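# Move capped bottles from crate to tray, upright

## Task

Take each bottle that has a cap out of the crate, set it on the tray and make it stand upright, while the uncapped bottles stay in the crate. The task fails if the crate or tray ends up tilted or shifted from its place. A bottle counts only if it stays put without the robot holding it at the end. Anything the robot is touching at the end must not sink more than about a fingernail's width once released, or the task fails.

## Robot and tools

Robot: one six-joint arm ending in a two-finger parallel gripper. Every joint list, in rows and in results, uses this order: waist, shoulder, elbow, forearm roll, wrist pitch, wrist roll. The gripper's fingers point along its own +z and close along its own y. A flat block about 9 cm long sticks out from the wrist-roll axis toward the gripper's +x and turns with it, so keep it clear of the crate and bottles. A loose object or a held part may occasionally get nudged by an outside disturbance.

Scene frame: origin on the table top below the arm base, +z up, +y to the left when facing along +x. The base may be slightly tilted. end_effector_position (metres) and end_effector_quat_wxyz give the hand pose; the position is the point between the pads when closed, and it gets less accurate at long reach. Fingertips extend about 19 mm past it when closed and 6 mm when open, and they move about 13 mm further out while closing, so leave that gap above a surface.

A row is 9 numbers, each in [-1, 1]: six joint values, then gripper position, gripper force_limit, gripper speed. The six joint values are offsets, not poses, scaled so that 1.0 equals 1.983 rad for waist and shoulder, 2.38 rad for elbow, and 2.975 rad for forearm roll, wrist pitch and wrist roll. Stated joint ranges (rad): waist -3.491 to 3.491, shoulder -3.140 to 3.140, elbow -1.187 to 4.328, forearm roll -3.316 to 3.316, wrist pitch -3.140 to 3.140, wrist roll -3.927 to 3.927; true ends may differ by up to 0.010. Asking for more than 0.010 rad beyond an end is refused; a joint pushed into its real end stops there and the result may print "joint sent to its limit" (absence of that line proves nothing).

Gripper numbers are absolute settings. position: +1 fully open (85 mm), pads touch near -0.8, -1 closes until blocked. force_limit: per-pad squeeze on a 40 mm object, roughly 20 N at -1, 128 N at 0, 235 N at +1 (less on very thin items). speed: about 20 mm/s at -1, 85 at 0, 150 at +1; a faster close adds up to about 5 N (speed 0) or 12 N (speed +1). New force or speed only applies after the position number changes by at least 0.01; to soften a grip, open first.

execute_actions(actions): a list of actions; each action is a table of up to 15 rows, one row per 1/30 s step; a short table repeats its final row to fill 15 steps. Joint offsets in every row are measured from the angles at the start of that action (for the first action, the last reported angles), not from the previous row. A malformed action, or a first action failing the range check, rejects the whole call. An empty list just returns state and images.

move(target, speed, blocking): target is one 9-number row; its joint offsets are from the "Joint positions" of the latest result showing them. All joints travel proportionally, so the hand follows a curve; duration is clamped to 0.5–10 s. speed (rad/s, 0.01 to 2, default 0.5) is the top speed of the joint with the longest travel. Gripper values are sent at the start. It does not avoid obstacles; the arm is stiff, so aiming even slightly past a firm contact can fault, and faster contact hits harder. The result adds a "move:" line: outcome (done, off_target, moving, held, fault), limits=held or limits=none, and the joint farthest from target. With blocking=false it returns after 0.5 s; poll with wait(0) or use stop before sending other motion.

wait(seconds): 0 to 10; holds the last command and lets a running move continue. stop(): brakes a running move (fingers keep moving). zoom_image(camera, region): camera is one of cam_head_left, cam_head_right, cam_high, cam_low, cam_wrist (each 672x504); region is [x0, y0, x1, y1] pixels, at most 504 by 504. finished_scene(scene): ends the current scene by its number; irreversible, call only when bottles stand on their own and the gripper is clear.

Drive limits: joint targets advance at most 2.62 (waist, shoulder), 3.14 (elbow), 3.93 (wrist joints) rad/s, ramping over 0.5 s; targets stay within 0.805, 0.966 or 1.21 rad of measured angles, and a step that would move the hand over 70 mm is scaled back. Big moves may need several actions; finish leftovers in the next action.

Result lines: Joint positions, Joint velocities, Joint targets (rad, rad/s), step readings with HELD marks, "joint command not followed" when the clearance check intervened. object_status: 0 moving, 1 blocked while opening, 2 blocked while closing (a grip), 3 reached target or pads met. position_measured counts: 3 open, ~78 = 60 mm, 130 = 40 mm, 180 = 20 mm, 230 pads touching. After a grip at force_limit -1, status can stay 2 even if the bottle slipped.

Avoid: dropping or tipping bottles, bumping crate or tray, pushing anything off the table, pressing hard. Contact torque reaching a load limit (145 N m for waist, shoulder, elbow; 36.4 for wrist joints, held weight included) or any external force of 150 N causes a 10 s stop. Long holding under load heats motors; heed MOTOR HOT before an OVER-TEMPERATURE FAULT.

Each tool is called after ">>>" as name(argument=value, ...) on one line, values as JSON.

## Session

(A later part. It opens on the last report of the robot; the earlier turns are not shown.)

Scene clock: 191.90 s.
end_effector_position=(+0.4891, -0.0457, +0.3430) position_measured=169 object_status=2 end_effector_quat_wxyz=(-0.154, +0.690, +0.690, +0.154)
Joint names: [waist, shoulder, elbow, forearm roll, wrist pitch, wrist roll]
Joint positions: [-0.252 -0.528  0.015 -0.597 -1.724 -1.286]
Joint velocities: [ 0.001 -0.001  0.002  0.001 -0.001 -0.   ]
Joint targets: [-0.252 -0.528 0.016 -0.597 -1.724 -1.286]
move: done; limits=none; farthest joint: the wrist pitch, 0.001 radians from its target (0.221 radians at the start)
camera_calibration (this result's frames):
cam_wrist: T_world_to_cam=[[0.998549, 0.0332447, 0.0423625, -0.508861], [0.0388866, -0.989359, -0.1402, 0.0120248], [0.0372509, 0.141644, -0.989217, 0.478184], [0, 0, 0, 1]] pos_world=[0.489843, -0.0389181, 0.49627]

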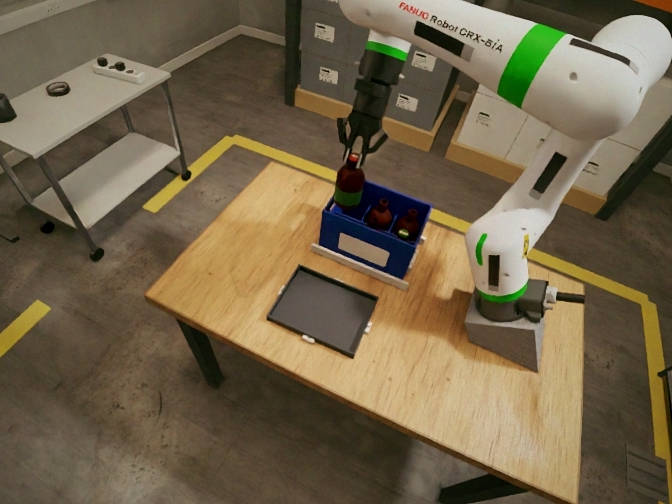

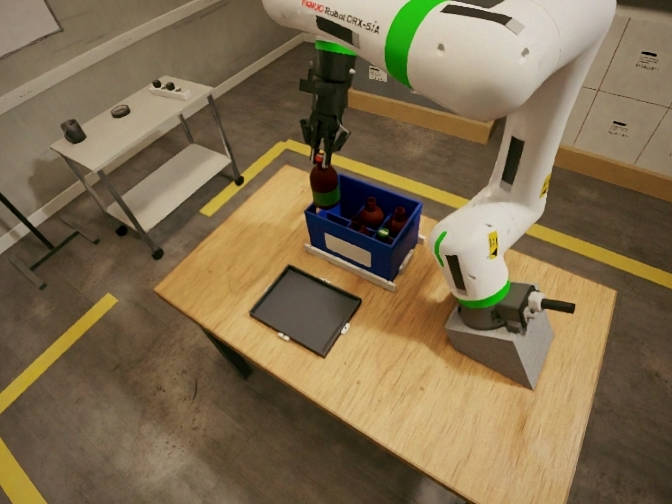

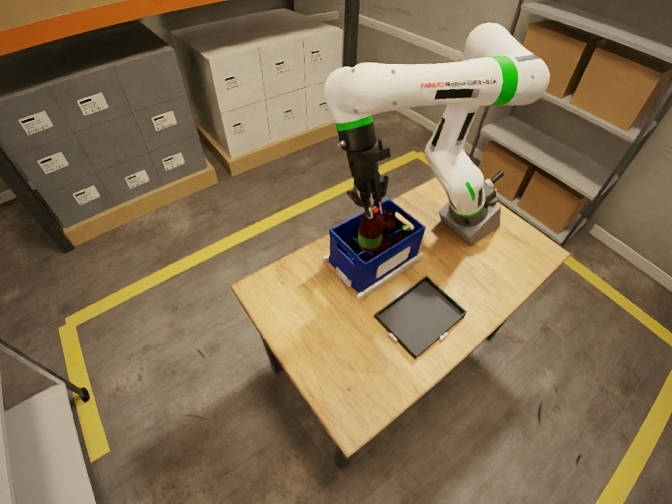

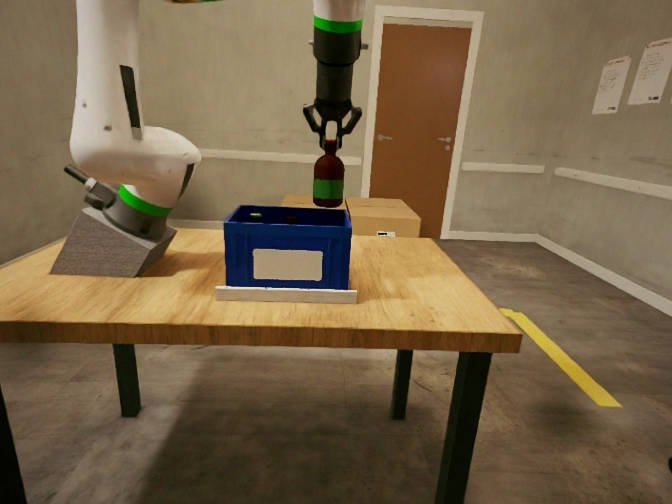

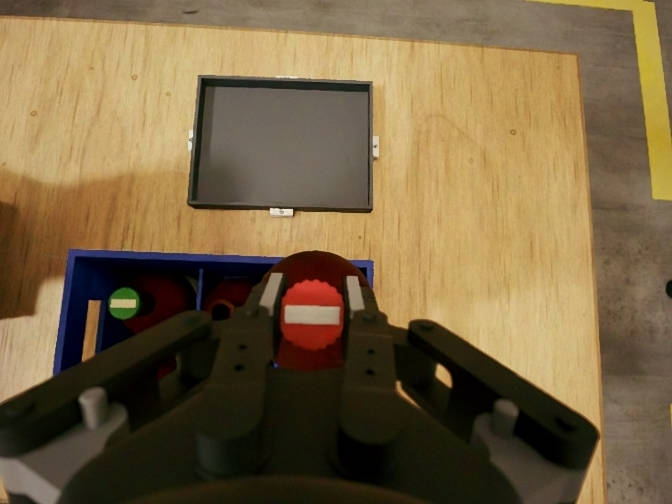

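>>> move(target=[0.38361, -0.03011, -0.02424, 0.12494, 0.03771, -0.09297, -1, 0, -0.3], speed=0.8)

Scene clock: 201.80 s.
end_effector_position=(+0.4948, +0.0599, +0.3427) position_measured=169 object_status=2 end_effector_quat_wxyz=(-0.178, +0.560, +0.800, +0.125)
Joint names: [waist, shoulder, elbow, forearm roll, wrist pitch, wrist roll]
Joint positions: [ 0.509 -0.588 -0.042 -0.226 -1.612 -1.562]
Joint velocities: [ 0.  0. -0.  0.  0. -0.]
Joint targets: [0.509 -0.588 -0.042 -0.226 -1.612 -1.562]
move: done; limits=none; farthest joint: the waist, 0.000 radians from its target (0.760 radians at the start)
camera_calibration (this result's frames):
cam_wrist: T_world_to_cam=[[0.92675, 0.373231, 0.0428038, -0.503046], [0.375453, -0.916223, -0.139893, -0.0548136], [-0.0129948, 0.145717, -0.989241, 0.487359], [0, 0, 0, 1]] pos_world=[0.493111, 0.0665147, 0.495979]

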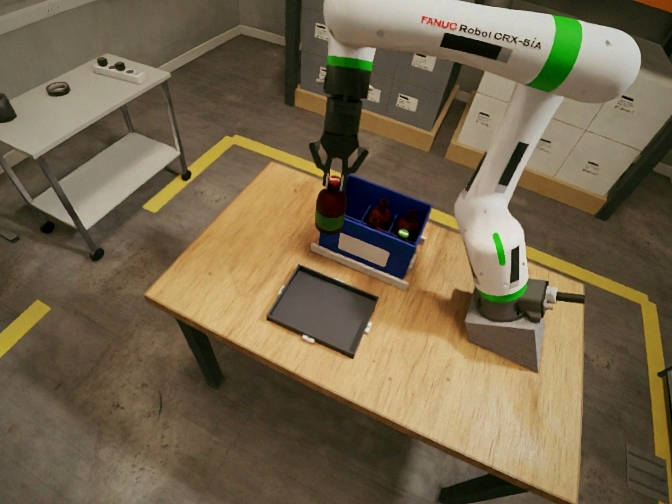

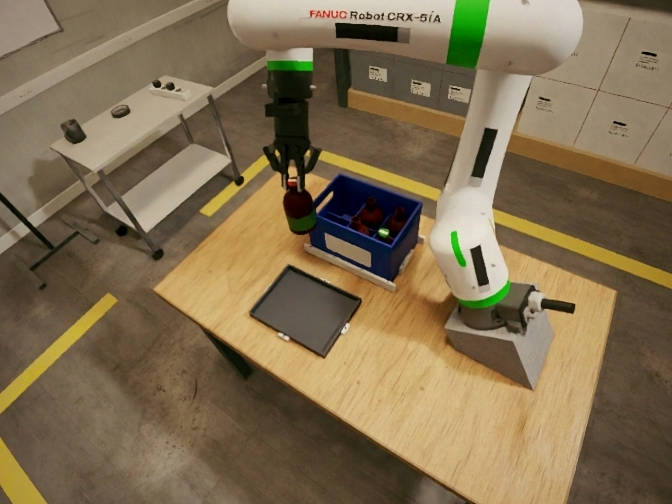

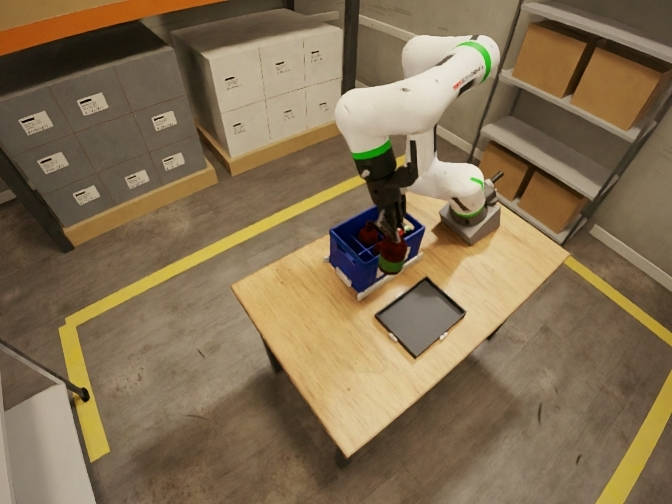

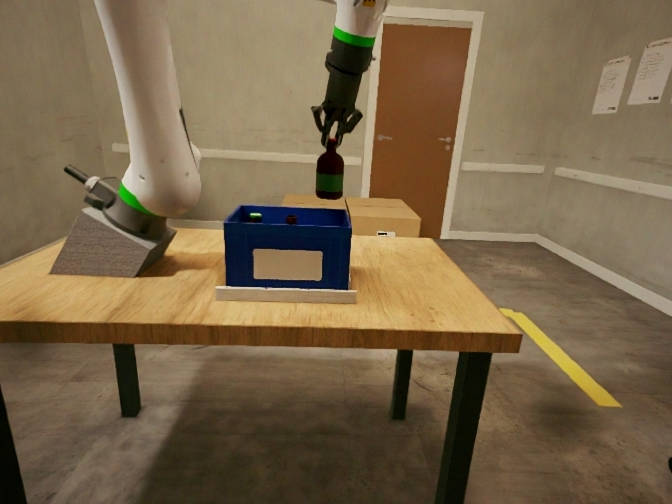

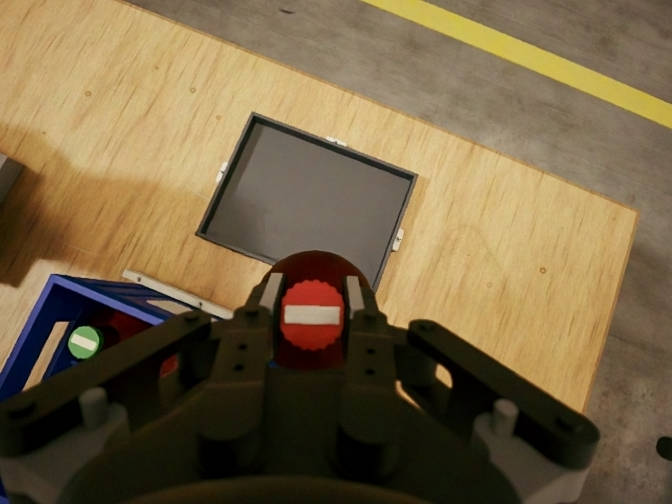

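>>> move(target=[0.14226, 0.06858, -0.13971, 0.04434, 0.16941, -0.06585, -1, 0, -0.3], speed=0.6)

>>> zoom_image(camera="cam_head_left", region=[250, 210, 390, 350])

>>> zoom_image(camera="cam_high", region=[350, 230, 490, 370])

Scene clock: 215.40 s.
end_effector_position=(+0.4898, +0.1752, +0.1723) position_measured=169 object_status=2 end_effector_quat_wxyz=(-0.178, +0.560, +0.800, +0.124)
Joint names: [waist, shoulder, elbow, forearm roll, wrist pitch, wrist roll]
Joint positions: [ 0.791 -0.452 -0.375 -0.094 -1.108 -1.758]
Joint velocities: [ 0.001  0.001  0.    -0.     0.    -0.   ]
Joint targets: [0.791 -0.452 -0.375 -0.094 -1.108 -1.758]
move: done; limits=none; farthest joint: the waist, 0.000 radians from its target (0.282 radians at the start)
camera_calibration (this result's frames):
cam_wrist: T_world_to_cam=[[0.926746, 0.373247, 0.0427611, -0.534101], [0.375465, -0.916242, -0.139737, 0.0288088], [-0.0129771, 0.145556, -0.989265, 0.301973], [0, 0, 0, 1]] pos_world=[0.488078, 0.181794, 0.325596]

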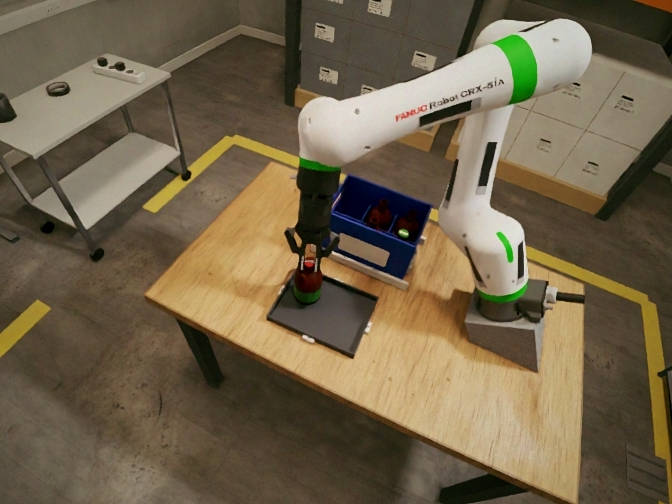

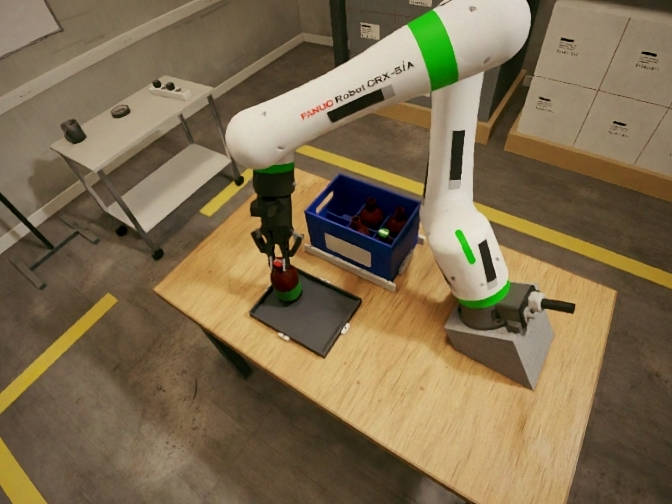

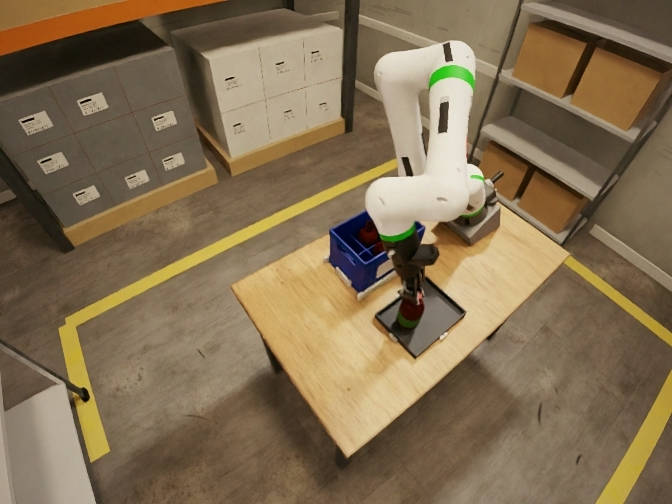

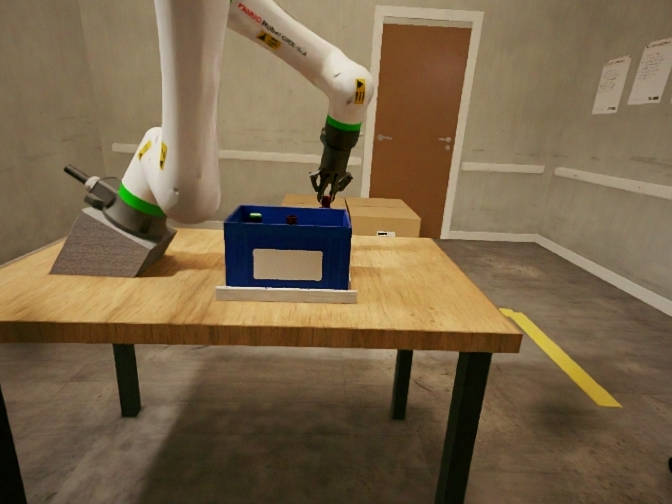

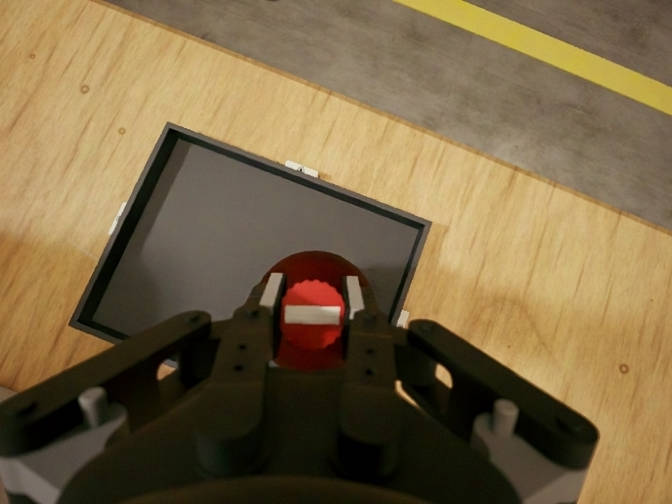

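Region (250, 210, 390, 350) of cam_head_left's 672x504 image, scaled by 3.600, with more detail than that image has.

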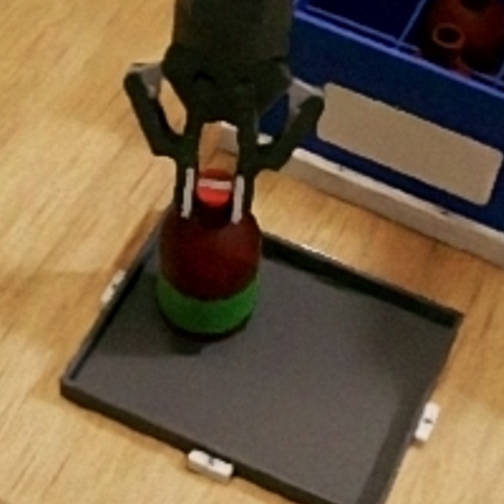

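Region (350, 230, 490, 370) of cam_high's 672x504 image, scaled by 3.600, with more detail than that image has.

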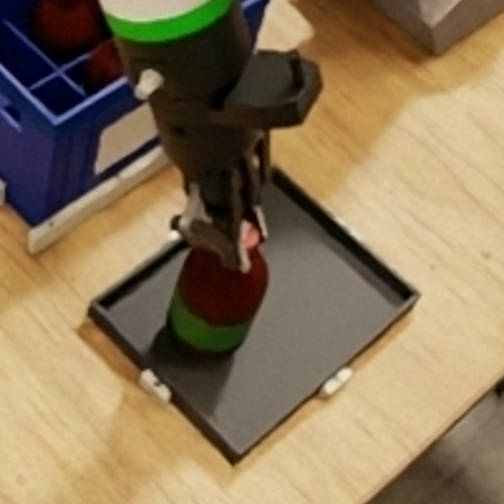

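>>> zoom_image(camera="cam_wrist", region=[60, 110, 260, 350])

>>> zoom_image(camera="cam_head_right", region=[245, 270, 365, 360])

Region (60, 110, 260, 350) of cam_wrist's 672x504 image, scaled by 2.100, with more detail than that image has.

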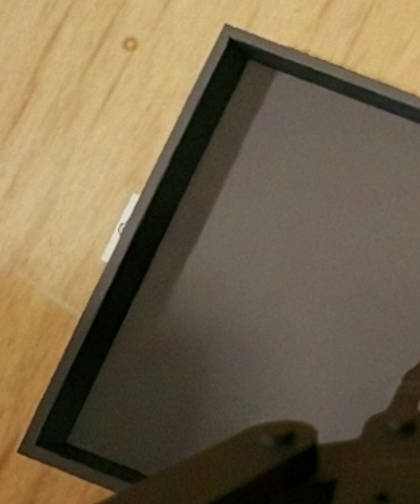

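Region (245, 270, 365, 360) of cam_head_right's 672x504 image, scaled by 4.200, with more detail than that image has; it fills the top 378 rows of this view, and the rest is white.

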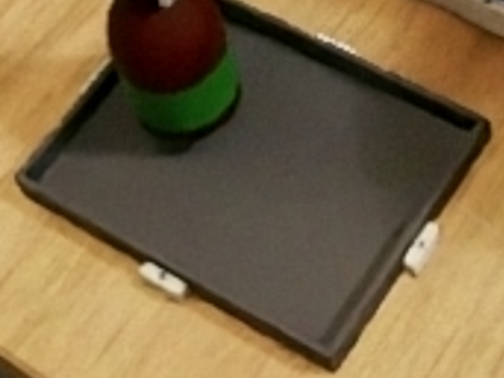

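>>> move(target=[-0.00805, 0.00893, -0.00418, -0.00361, 0.00869, 0.00712, -1, 0, -0.3], speed=0.08)

>>> zoom_image(camera="cam_head_left", region=[270, 250, 350, 330])

>>> zoom_image(camera="cam_high", region=[370, 280, 450, 360])

Scene clock: 226.30 s.
end_effector_position=(+0.4898, +0.1753, +0.1604) position_measured=169 object_status=2 end_effector_quat_wxyz=(-0.178, +0.560, +0.800, +0.124)
Joint names: [waist, shoulder, elbow, forearm roll, wrist pitch, wrist roll]
Joint positions: [ 0.775 -0.434 -0.385 -0.104 -1.082 -1.737]
Joint velocities: [-0.     0.001 -0.    -0.001  0.001  0.001]
Joint targets: [0.775 -0.434 -0.385 -0.104 -1.082 -1.737]
move: done; limits=none; farthest joint: the waist, 0.000 radians from its target (0.016 radians at the start)
camera_calibration (this result's frames):
cam_wrist: T_world_to_cam=[[0.926662, 0.373456, 0.0427516, -0.533687], [0.375668, -0.91614, -0.139861, 0.0271786], [-0.0130655, 0.145664, -0.989248, 0.290173], [0, 0, 0, 1]] pos_world=[0.488129, 0.18194, 0.31367]

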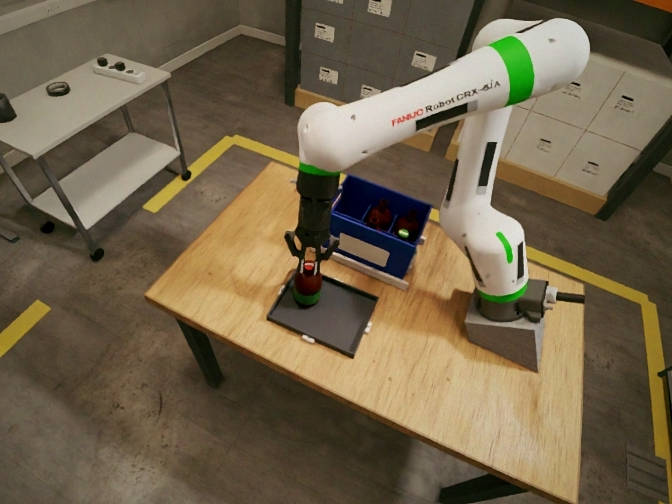

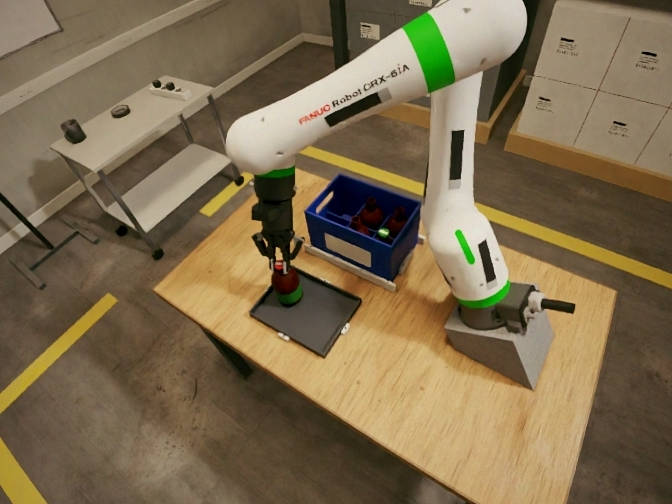

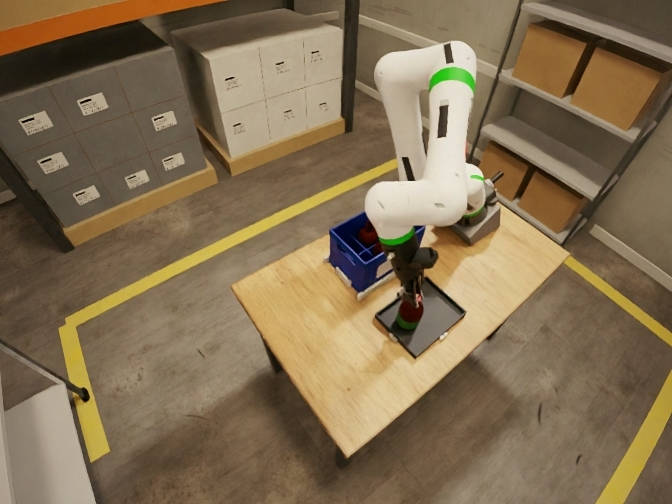

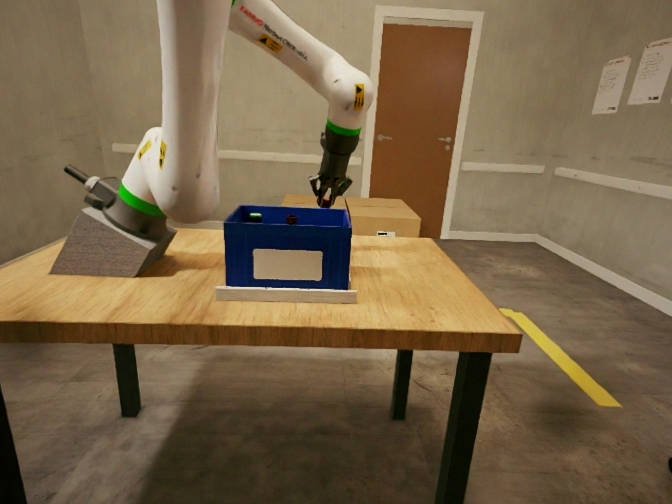

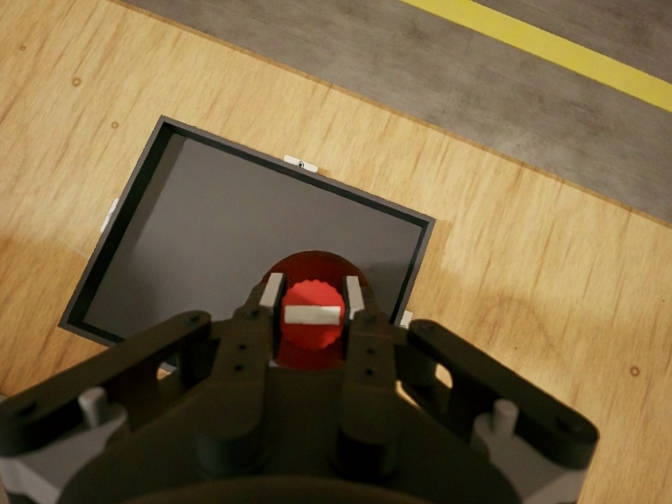

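Region (270, 250, 350, 330) of cam_head_left's 672x504 image, scaled by 6.300, with more detail than that image has.

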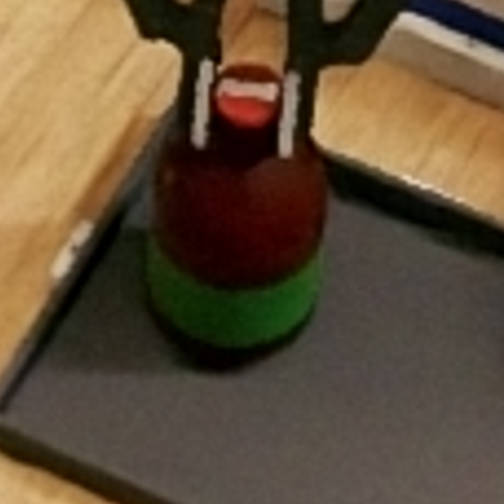

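Region (370, 280, 450, 360) of cam_high's 672x504 image, scaled by 6.300, with more detail than that image has.

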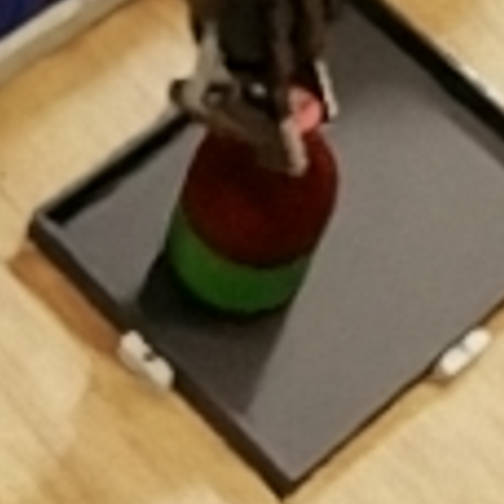

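>>> move(target=[-0.00235, 0.0026, -0.00122, -0.00105, 0.00254, 0.00208, -1, 0, -0.3], speed=0.05)

>>> zoom_image(camera="cam_head_left", region=[270, 250, 350, 330])

Scene clock: 230.23 s.
end_effector_position=(+0.4898, +0.1753, +0.1569) position_measured=169 object_status=2 end_effector_quat_wxyz=(-0.178, +0.560, +0.800, +0.125)
Joint names: [waist, shoulder, elbow, forearm roll, wrist pitch, wrist roll]
Joint positions: [ 0.771 -0.429 -0.387 -0.107 -1.075 -1.731]
Joint velocities: [-0.001  0.    -0.001 -0.     0.001  0.001]
Joint targets: [0.771 -0.429 -0.387 -0.108 -1.075 -1.731]
move: done; limits=none; farthest joint: the waist, 0.000 radians from its target (0.005 radians at the start)
camera_calibration (this result's frames):
cam_wrist: T_world_to_cam=[[0.926673, 0.373425, 0.04278, -0.533523], [0.375642, -0.916153, -0.139843, 0.0266774], [-0.0130279, 0.145659, -0.989249, 0.286731], [0, 0, 0, 1]] pos_world=[0.488116, 0.181907, 0.310203]

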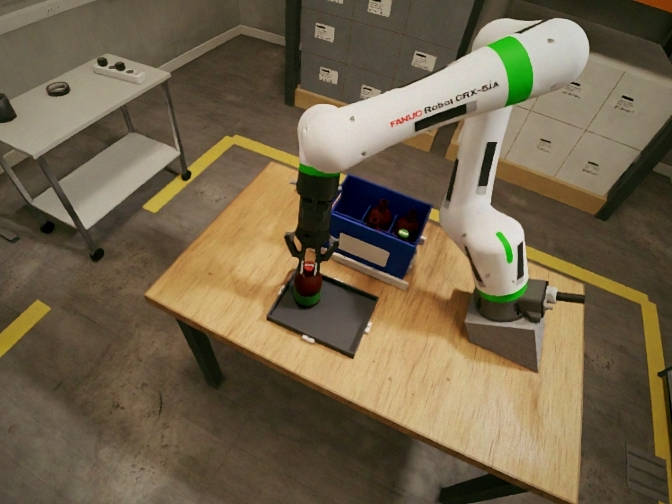

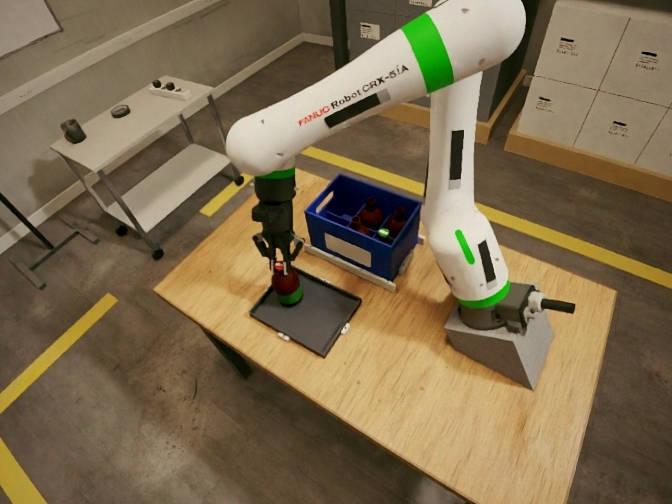

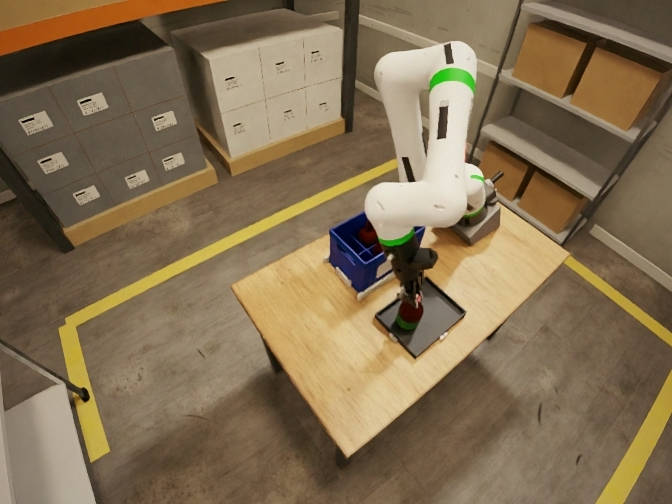

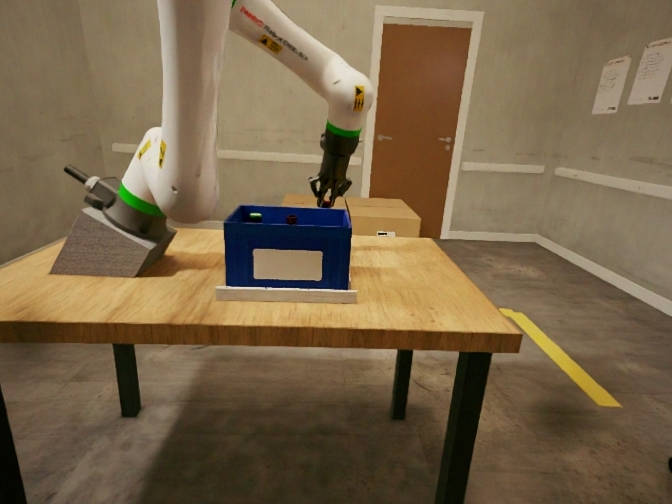

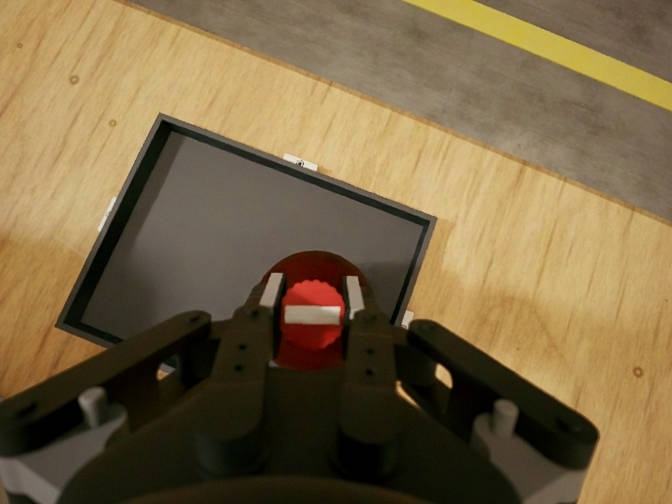

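Region (270, 250, 350, 330) of cam_head_left's 672x504 image, scaled by 6.300, with more detail than that image has.

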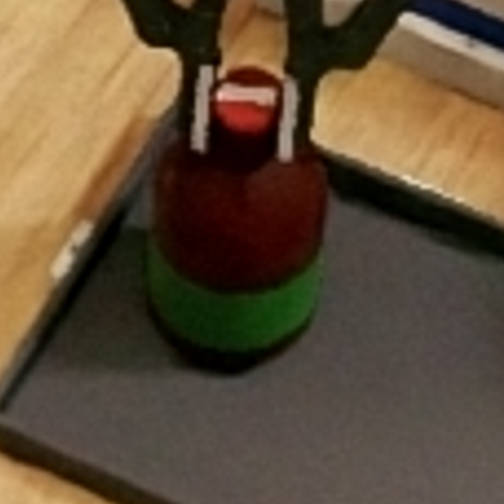

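>>> move(target=[-0.00101, 0.00112, -0.00052, -0.00045, 0.00109, 0.00089, -1, 0, -0.3], speed=0.05)

>>> zoom_image(camera="cam_wrist", region=[250, 240, 390, 380])

Scene clock: 235.17 s.
end_effector_position=(+0.4898, +0.1753, +0.1554) position_measured=169 object_status=2 end_effector_quat_wxyz=(-0.178, +0.560, +0.800, +0.125)
Joint names: [waist, shoulder, elbow, forearm roll, wrist pitch, wrist roll]
Joint positions: [ 0.769 -0.427 -0.389 -0.109 -1.072 -1.728]
Joint velocities: [-0.002  0.    -0.     0.     0.001  0.   ]
Joint targets: [0.769 -0.427 -0.389 -0.109 -1.072 -1.728]
move: done; limits=none; farthest joint: the waist, 0.000 radians from its target (0.002 radians at the start)
camera_calibration (this result's frames):
cam_wrist: T_world_to_cam=[[0.926687, 0.373391, 0.042789, -0.533448], [0.37561, -0.916169, -0.139825, 0.0264625], [-0.0130077, 0.145646, -0.989251, 0.285252], [0, 0, 0, 1]] pos_world=[0.48811, 0.181883, 0.308712]

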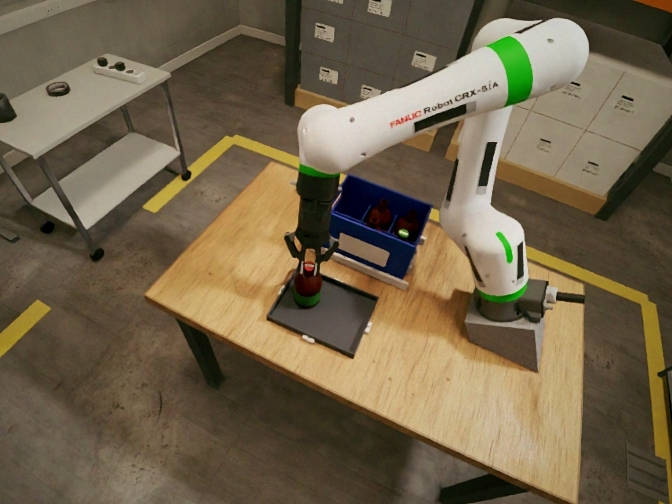

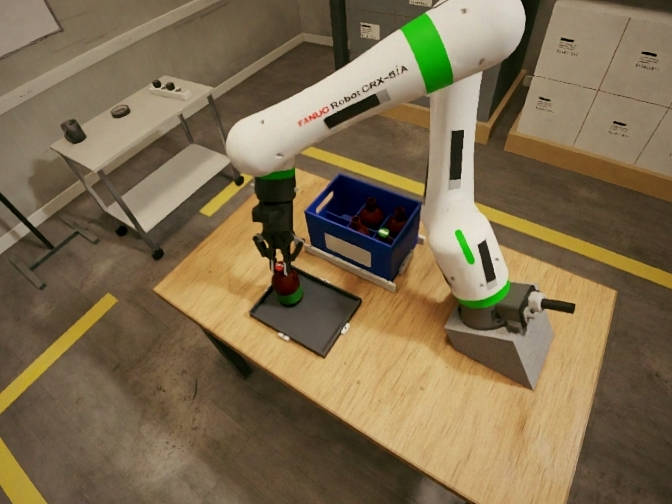

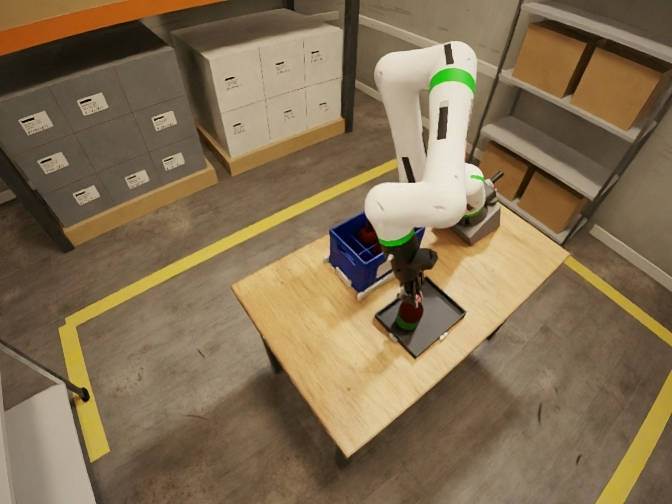

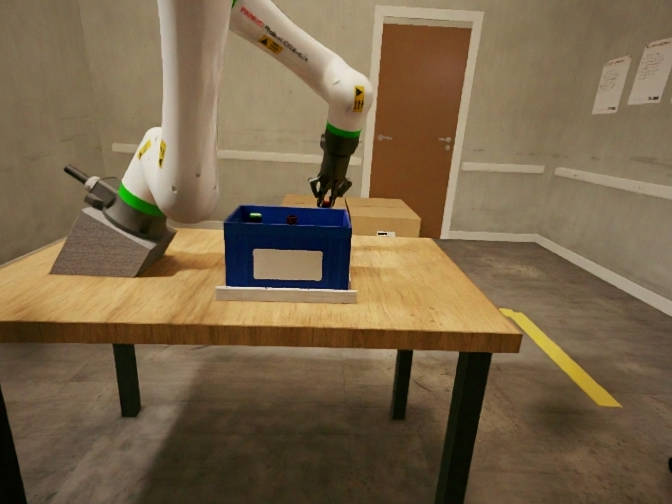

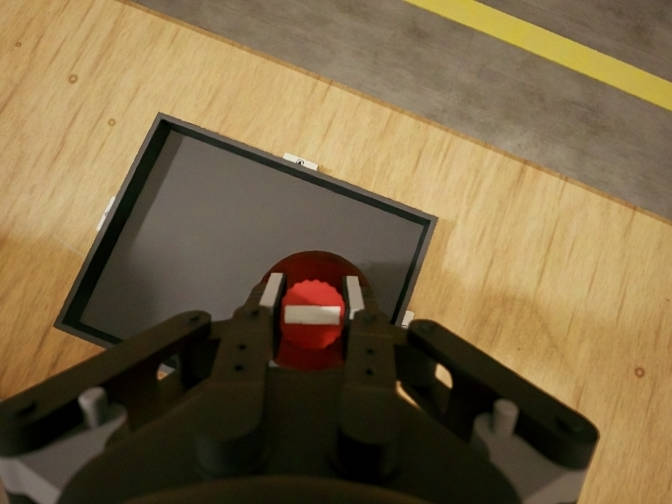

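Region (250, 240, 390, 380) of cam_wrist's 672x504 image, scaled by 3.600, with more detail than that image has.

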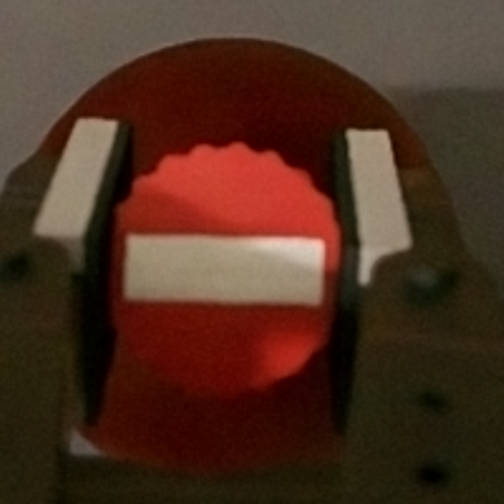

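>>> zoom_image(camera="cam_low", region=[300, 170, 360, 220])

>>> zoom_image(camera="cam_head_left", region=[280, 255, 340, 315])

>>> execute_actions(actions=[[[0,0,0,0,0,0,0.03,0,-0.3]]])

>>> zoom_image(camera="cam_low", region=[300, 170, 360, 220])

>>> zoom_image(camera="cam_head_left", region=[280, 255, 340, 315])

>>> zoom_image(camera="cam_wrist", region=[250, 240, 390, 380])

Region (300, 170, 360, 220) of cam_low's 672x504 image, scaled by 8.400, with more detail than that image has.

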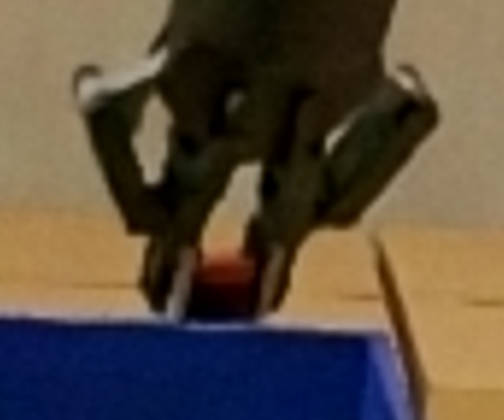

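Region (280, 255, 340, 315) of cam_head_left's 672x504 image, scaled by 8.400, with more detail than that image has.

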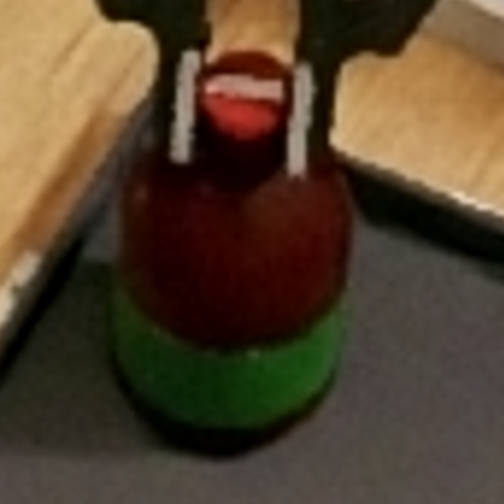

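Scene clock: 241.27 s.
end_effector_position=(+0.4898, +0.1753, +0.1554) position_measured=126 object_status=0 end_effector_quat_wxyz=(-0.178, +0.560, +0.800, +0.125)
Joint names: [waist, shoulder, elbow, forearm roll, wrist pitch, wrist roll]
Joint positions: [ 0.769 -0.427 -0.389 -0.109 -1.072 -1.728]
Joint velocities: [-0.001 -0.    -0.001 -0.001 -0.001 -0.   ]
Joint targets: [0.769 -0.427 -0.389 -0.109 -1.072 -1.728]
Step readings (joint positions):
0: [0.769 -0.427 -0.389 -0.109 -1.072 -1.728]
1: [0.769 -0.427 -0.389 -0.109 -1.072 -1.728]
2: [0.769 -0.427 -0.389 -0.109 -1.072 -1.728]
4: [0.769 -0.427 -0.389 -0.109 -1.072 -1.728]
8: [0.769 -0.427 -0.389 -0.109 -1.072 -1.728]
15: Joint positions above
camera_calibration (this result's frames):
cam_wrist: T_world_to_cam=[[0.926689, 0.373385, 0.0427898, -0.533448], [0.375603, -0.91617, -0.139836, 0.0264699], [-0.0130098, 0.145656, -0.98925, 0.285242], [0, 0, 0, 1]] pos_world=[0.488109, 0.181885, 0.308703]

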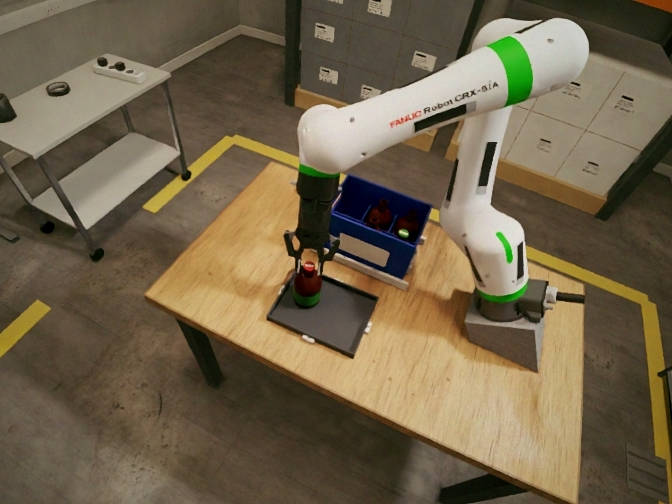

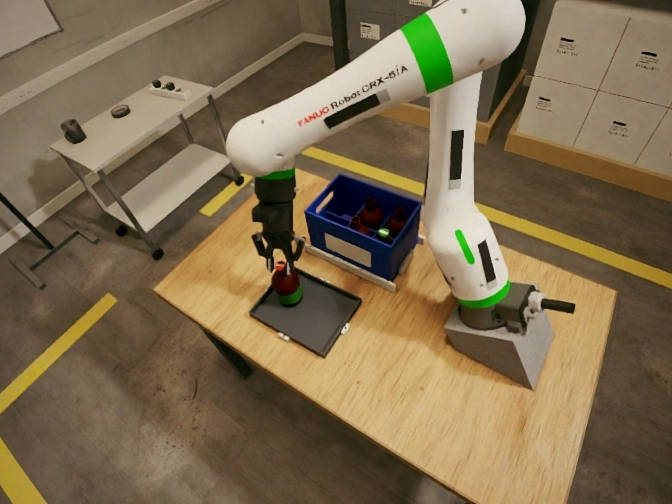

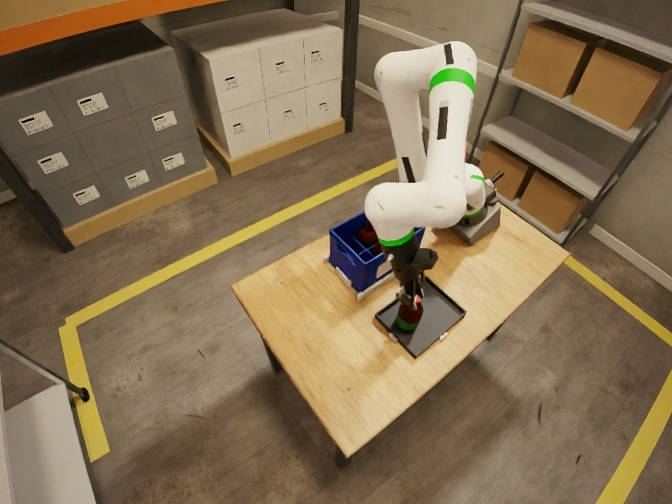

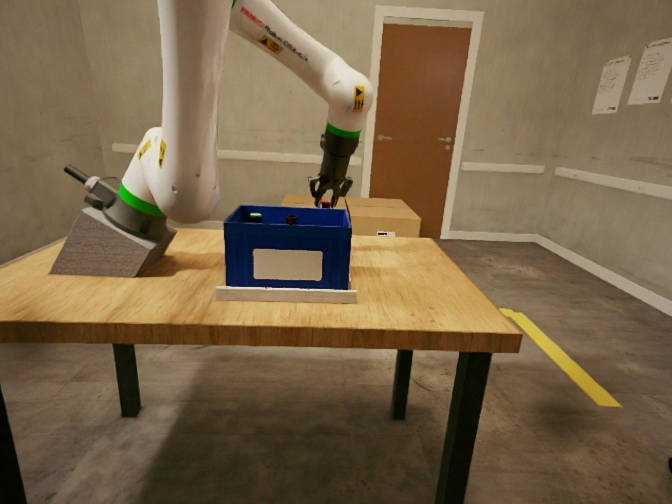

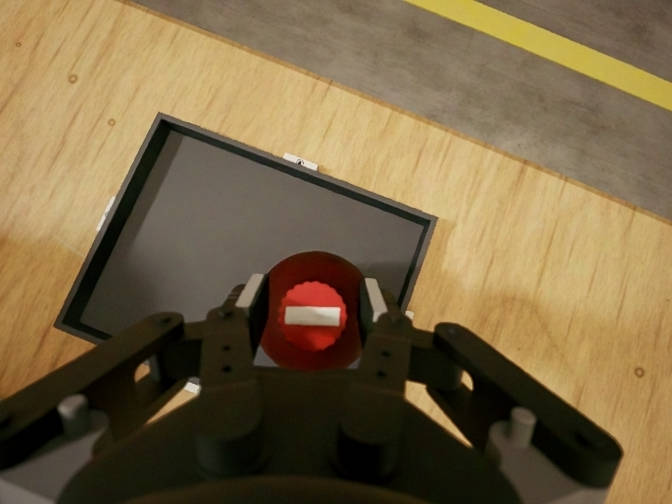

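Region (300, 170, 360, 220) of cam_low's 672x504 image, scaled by 8.400, with more detail than that image has.

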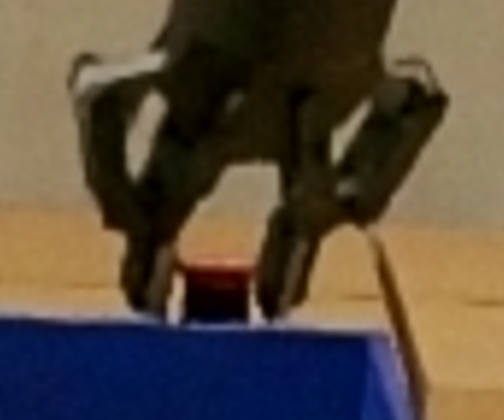

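Region (280, 255, 340, 315) of cam_head_left's 672x504 image, scaled by 8.400, with more detail than that image has.

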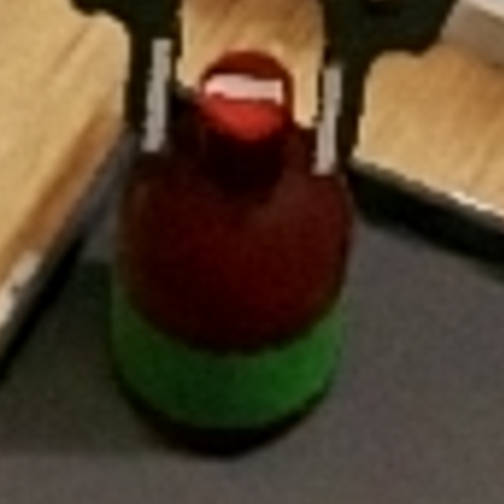

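Region (250, 240, 390, 380) of cam_wrist's 672x504 image, scaled by 3.600, with more detail than that image has.

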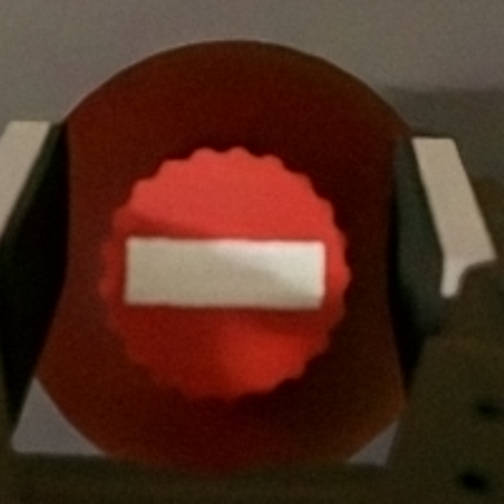

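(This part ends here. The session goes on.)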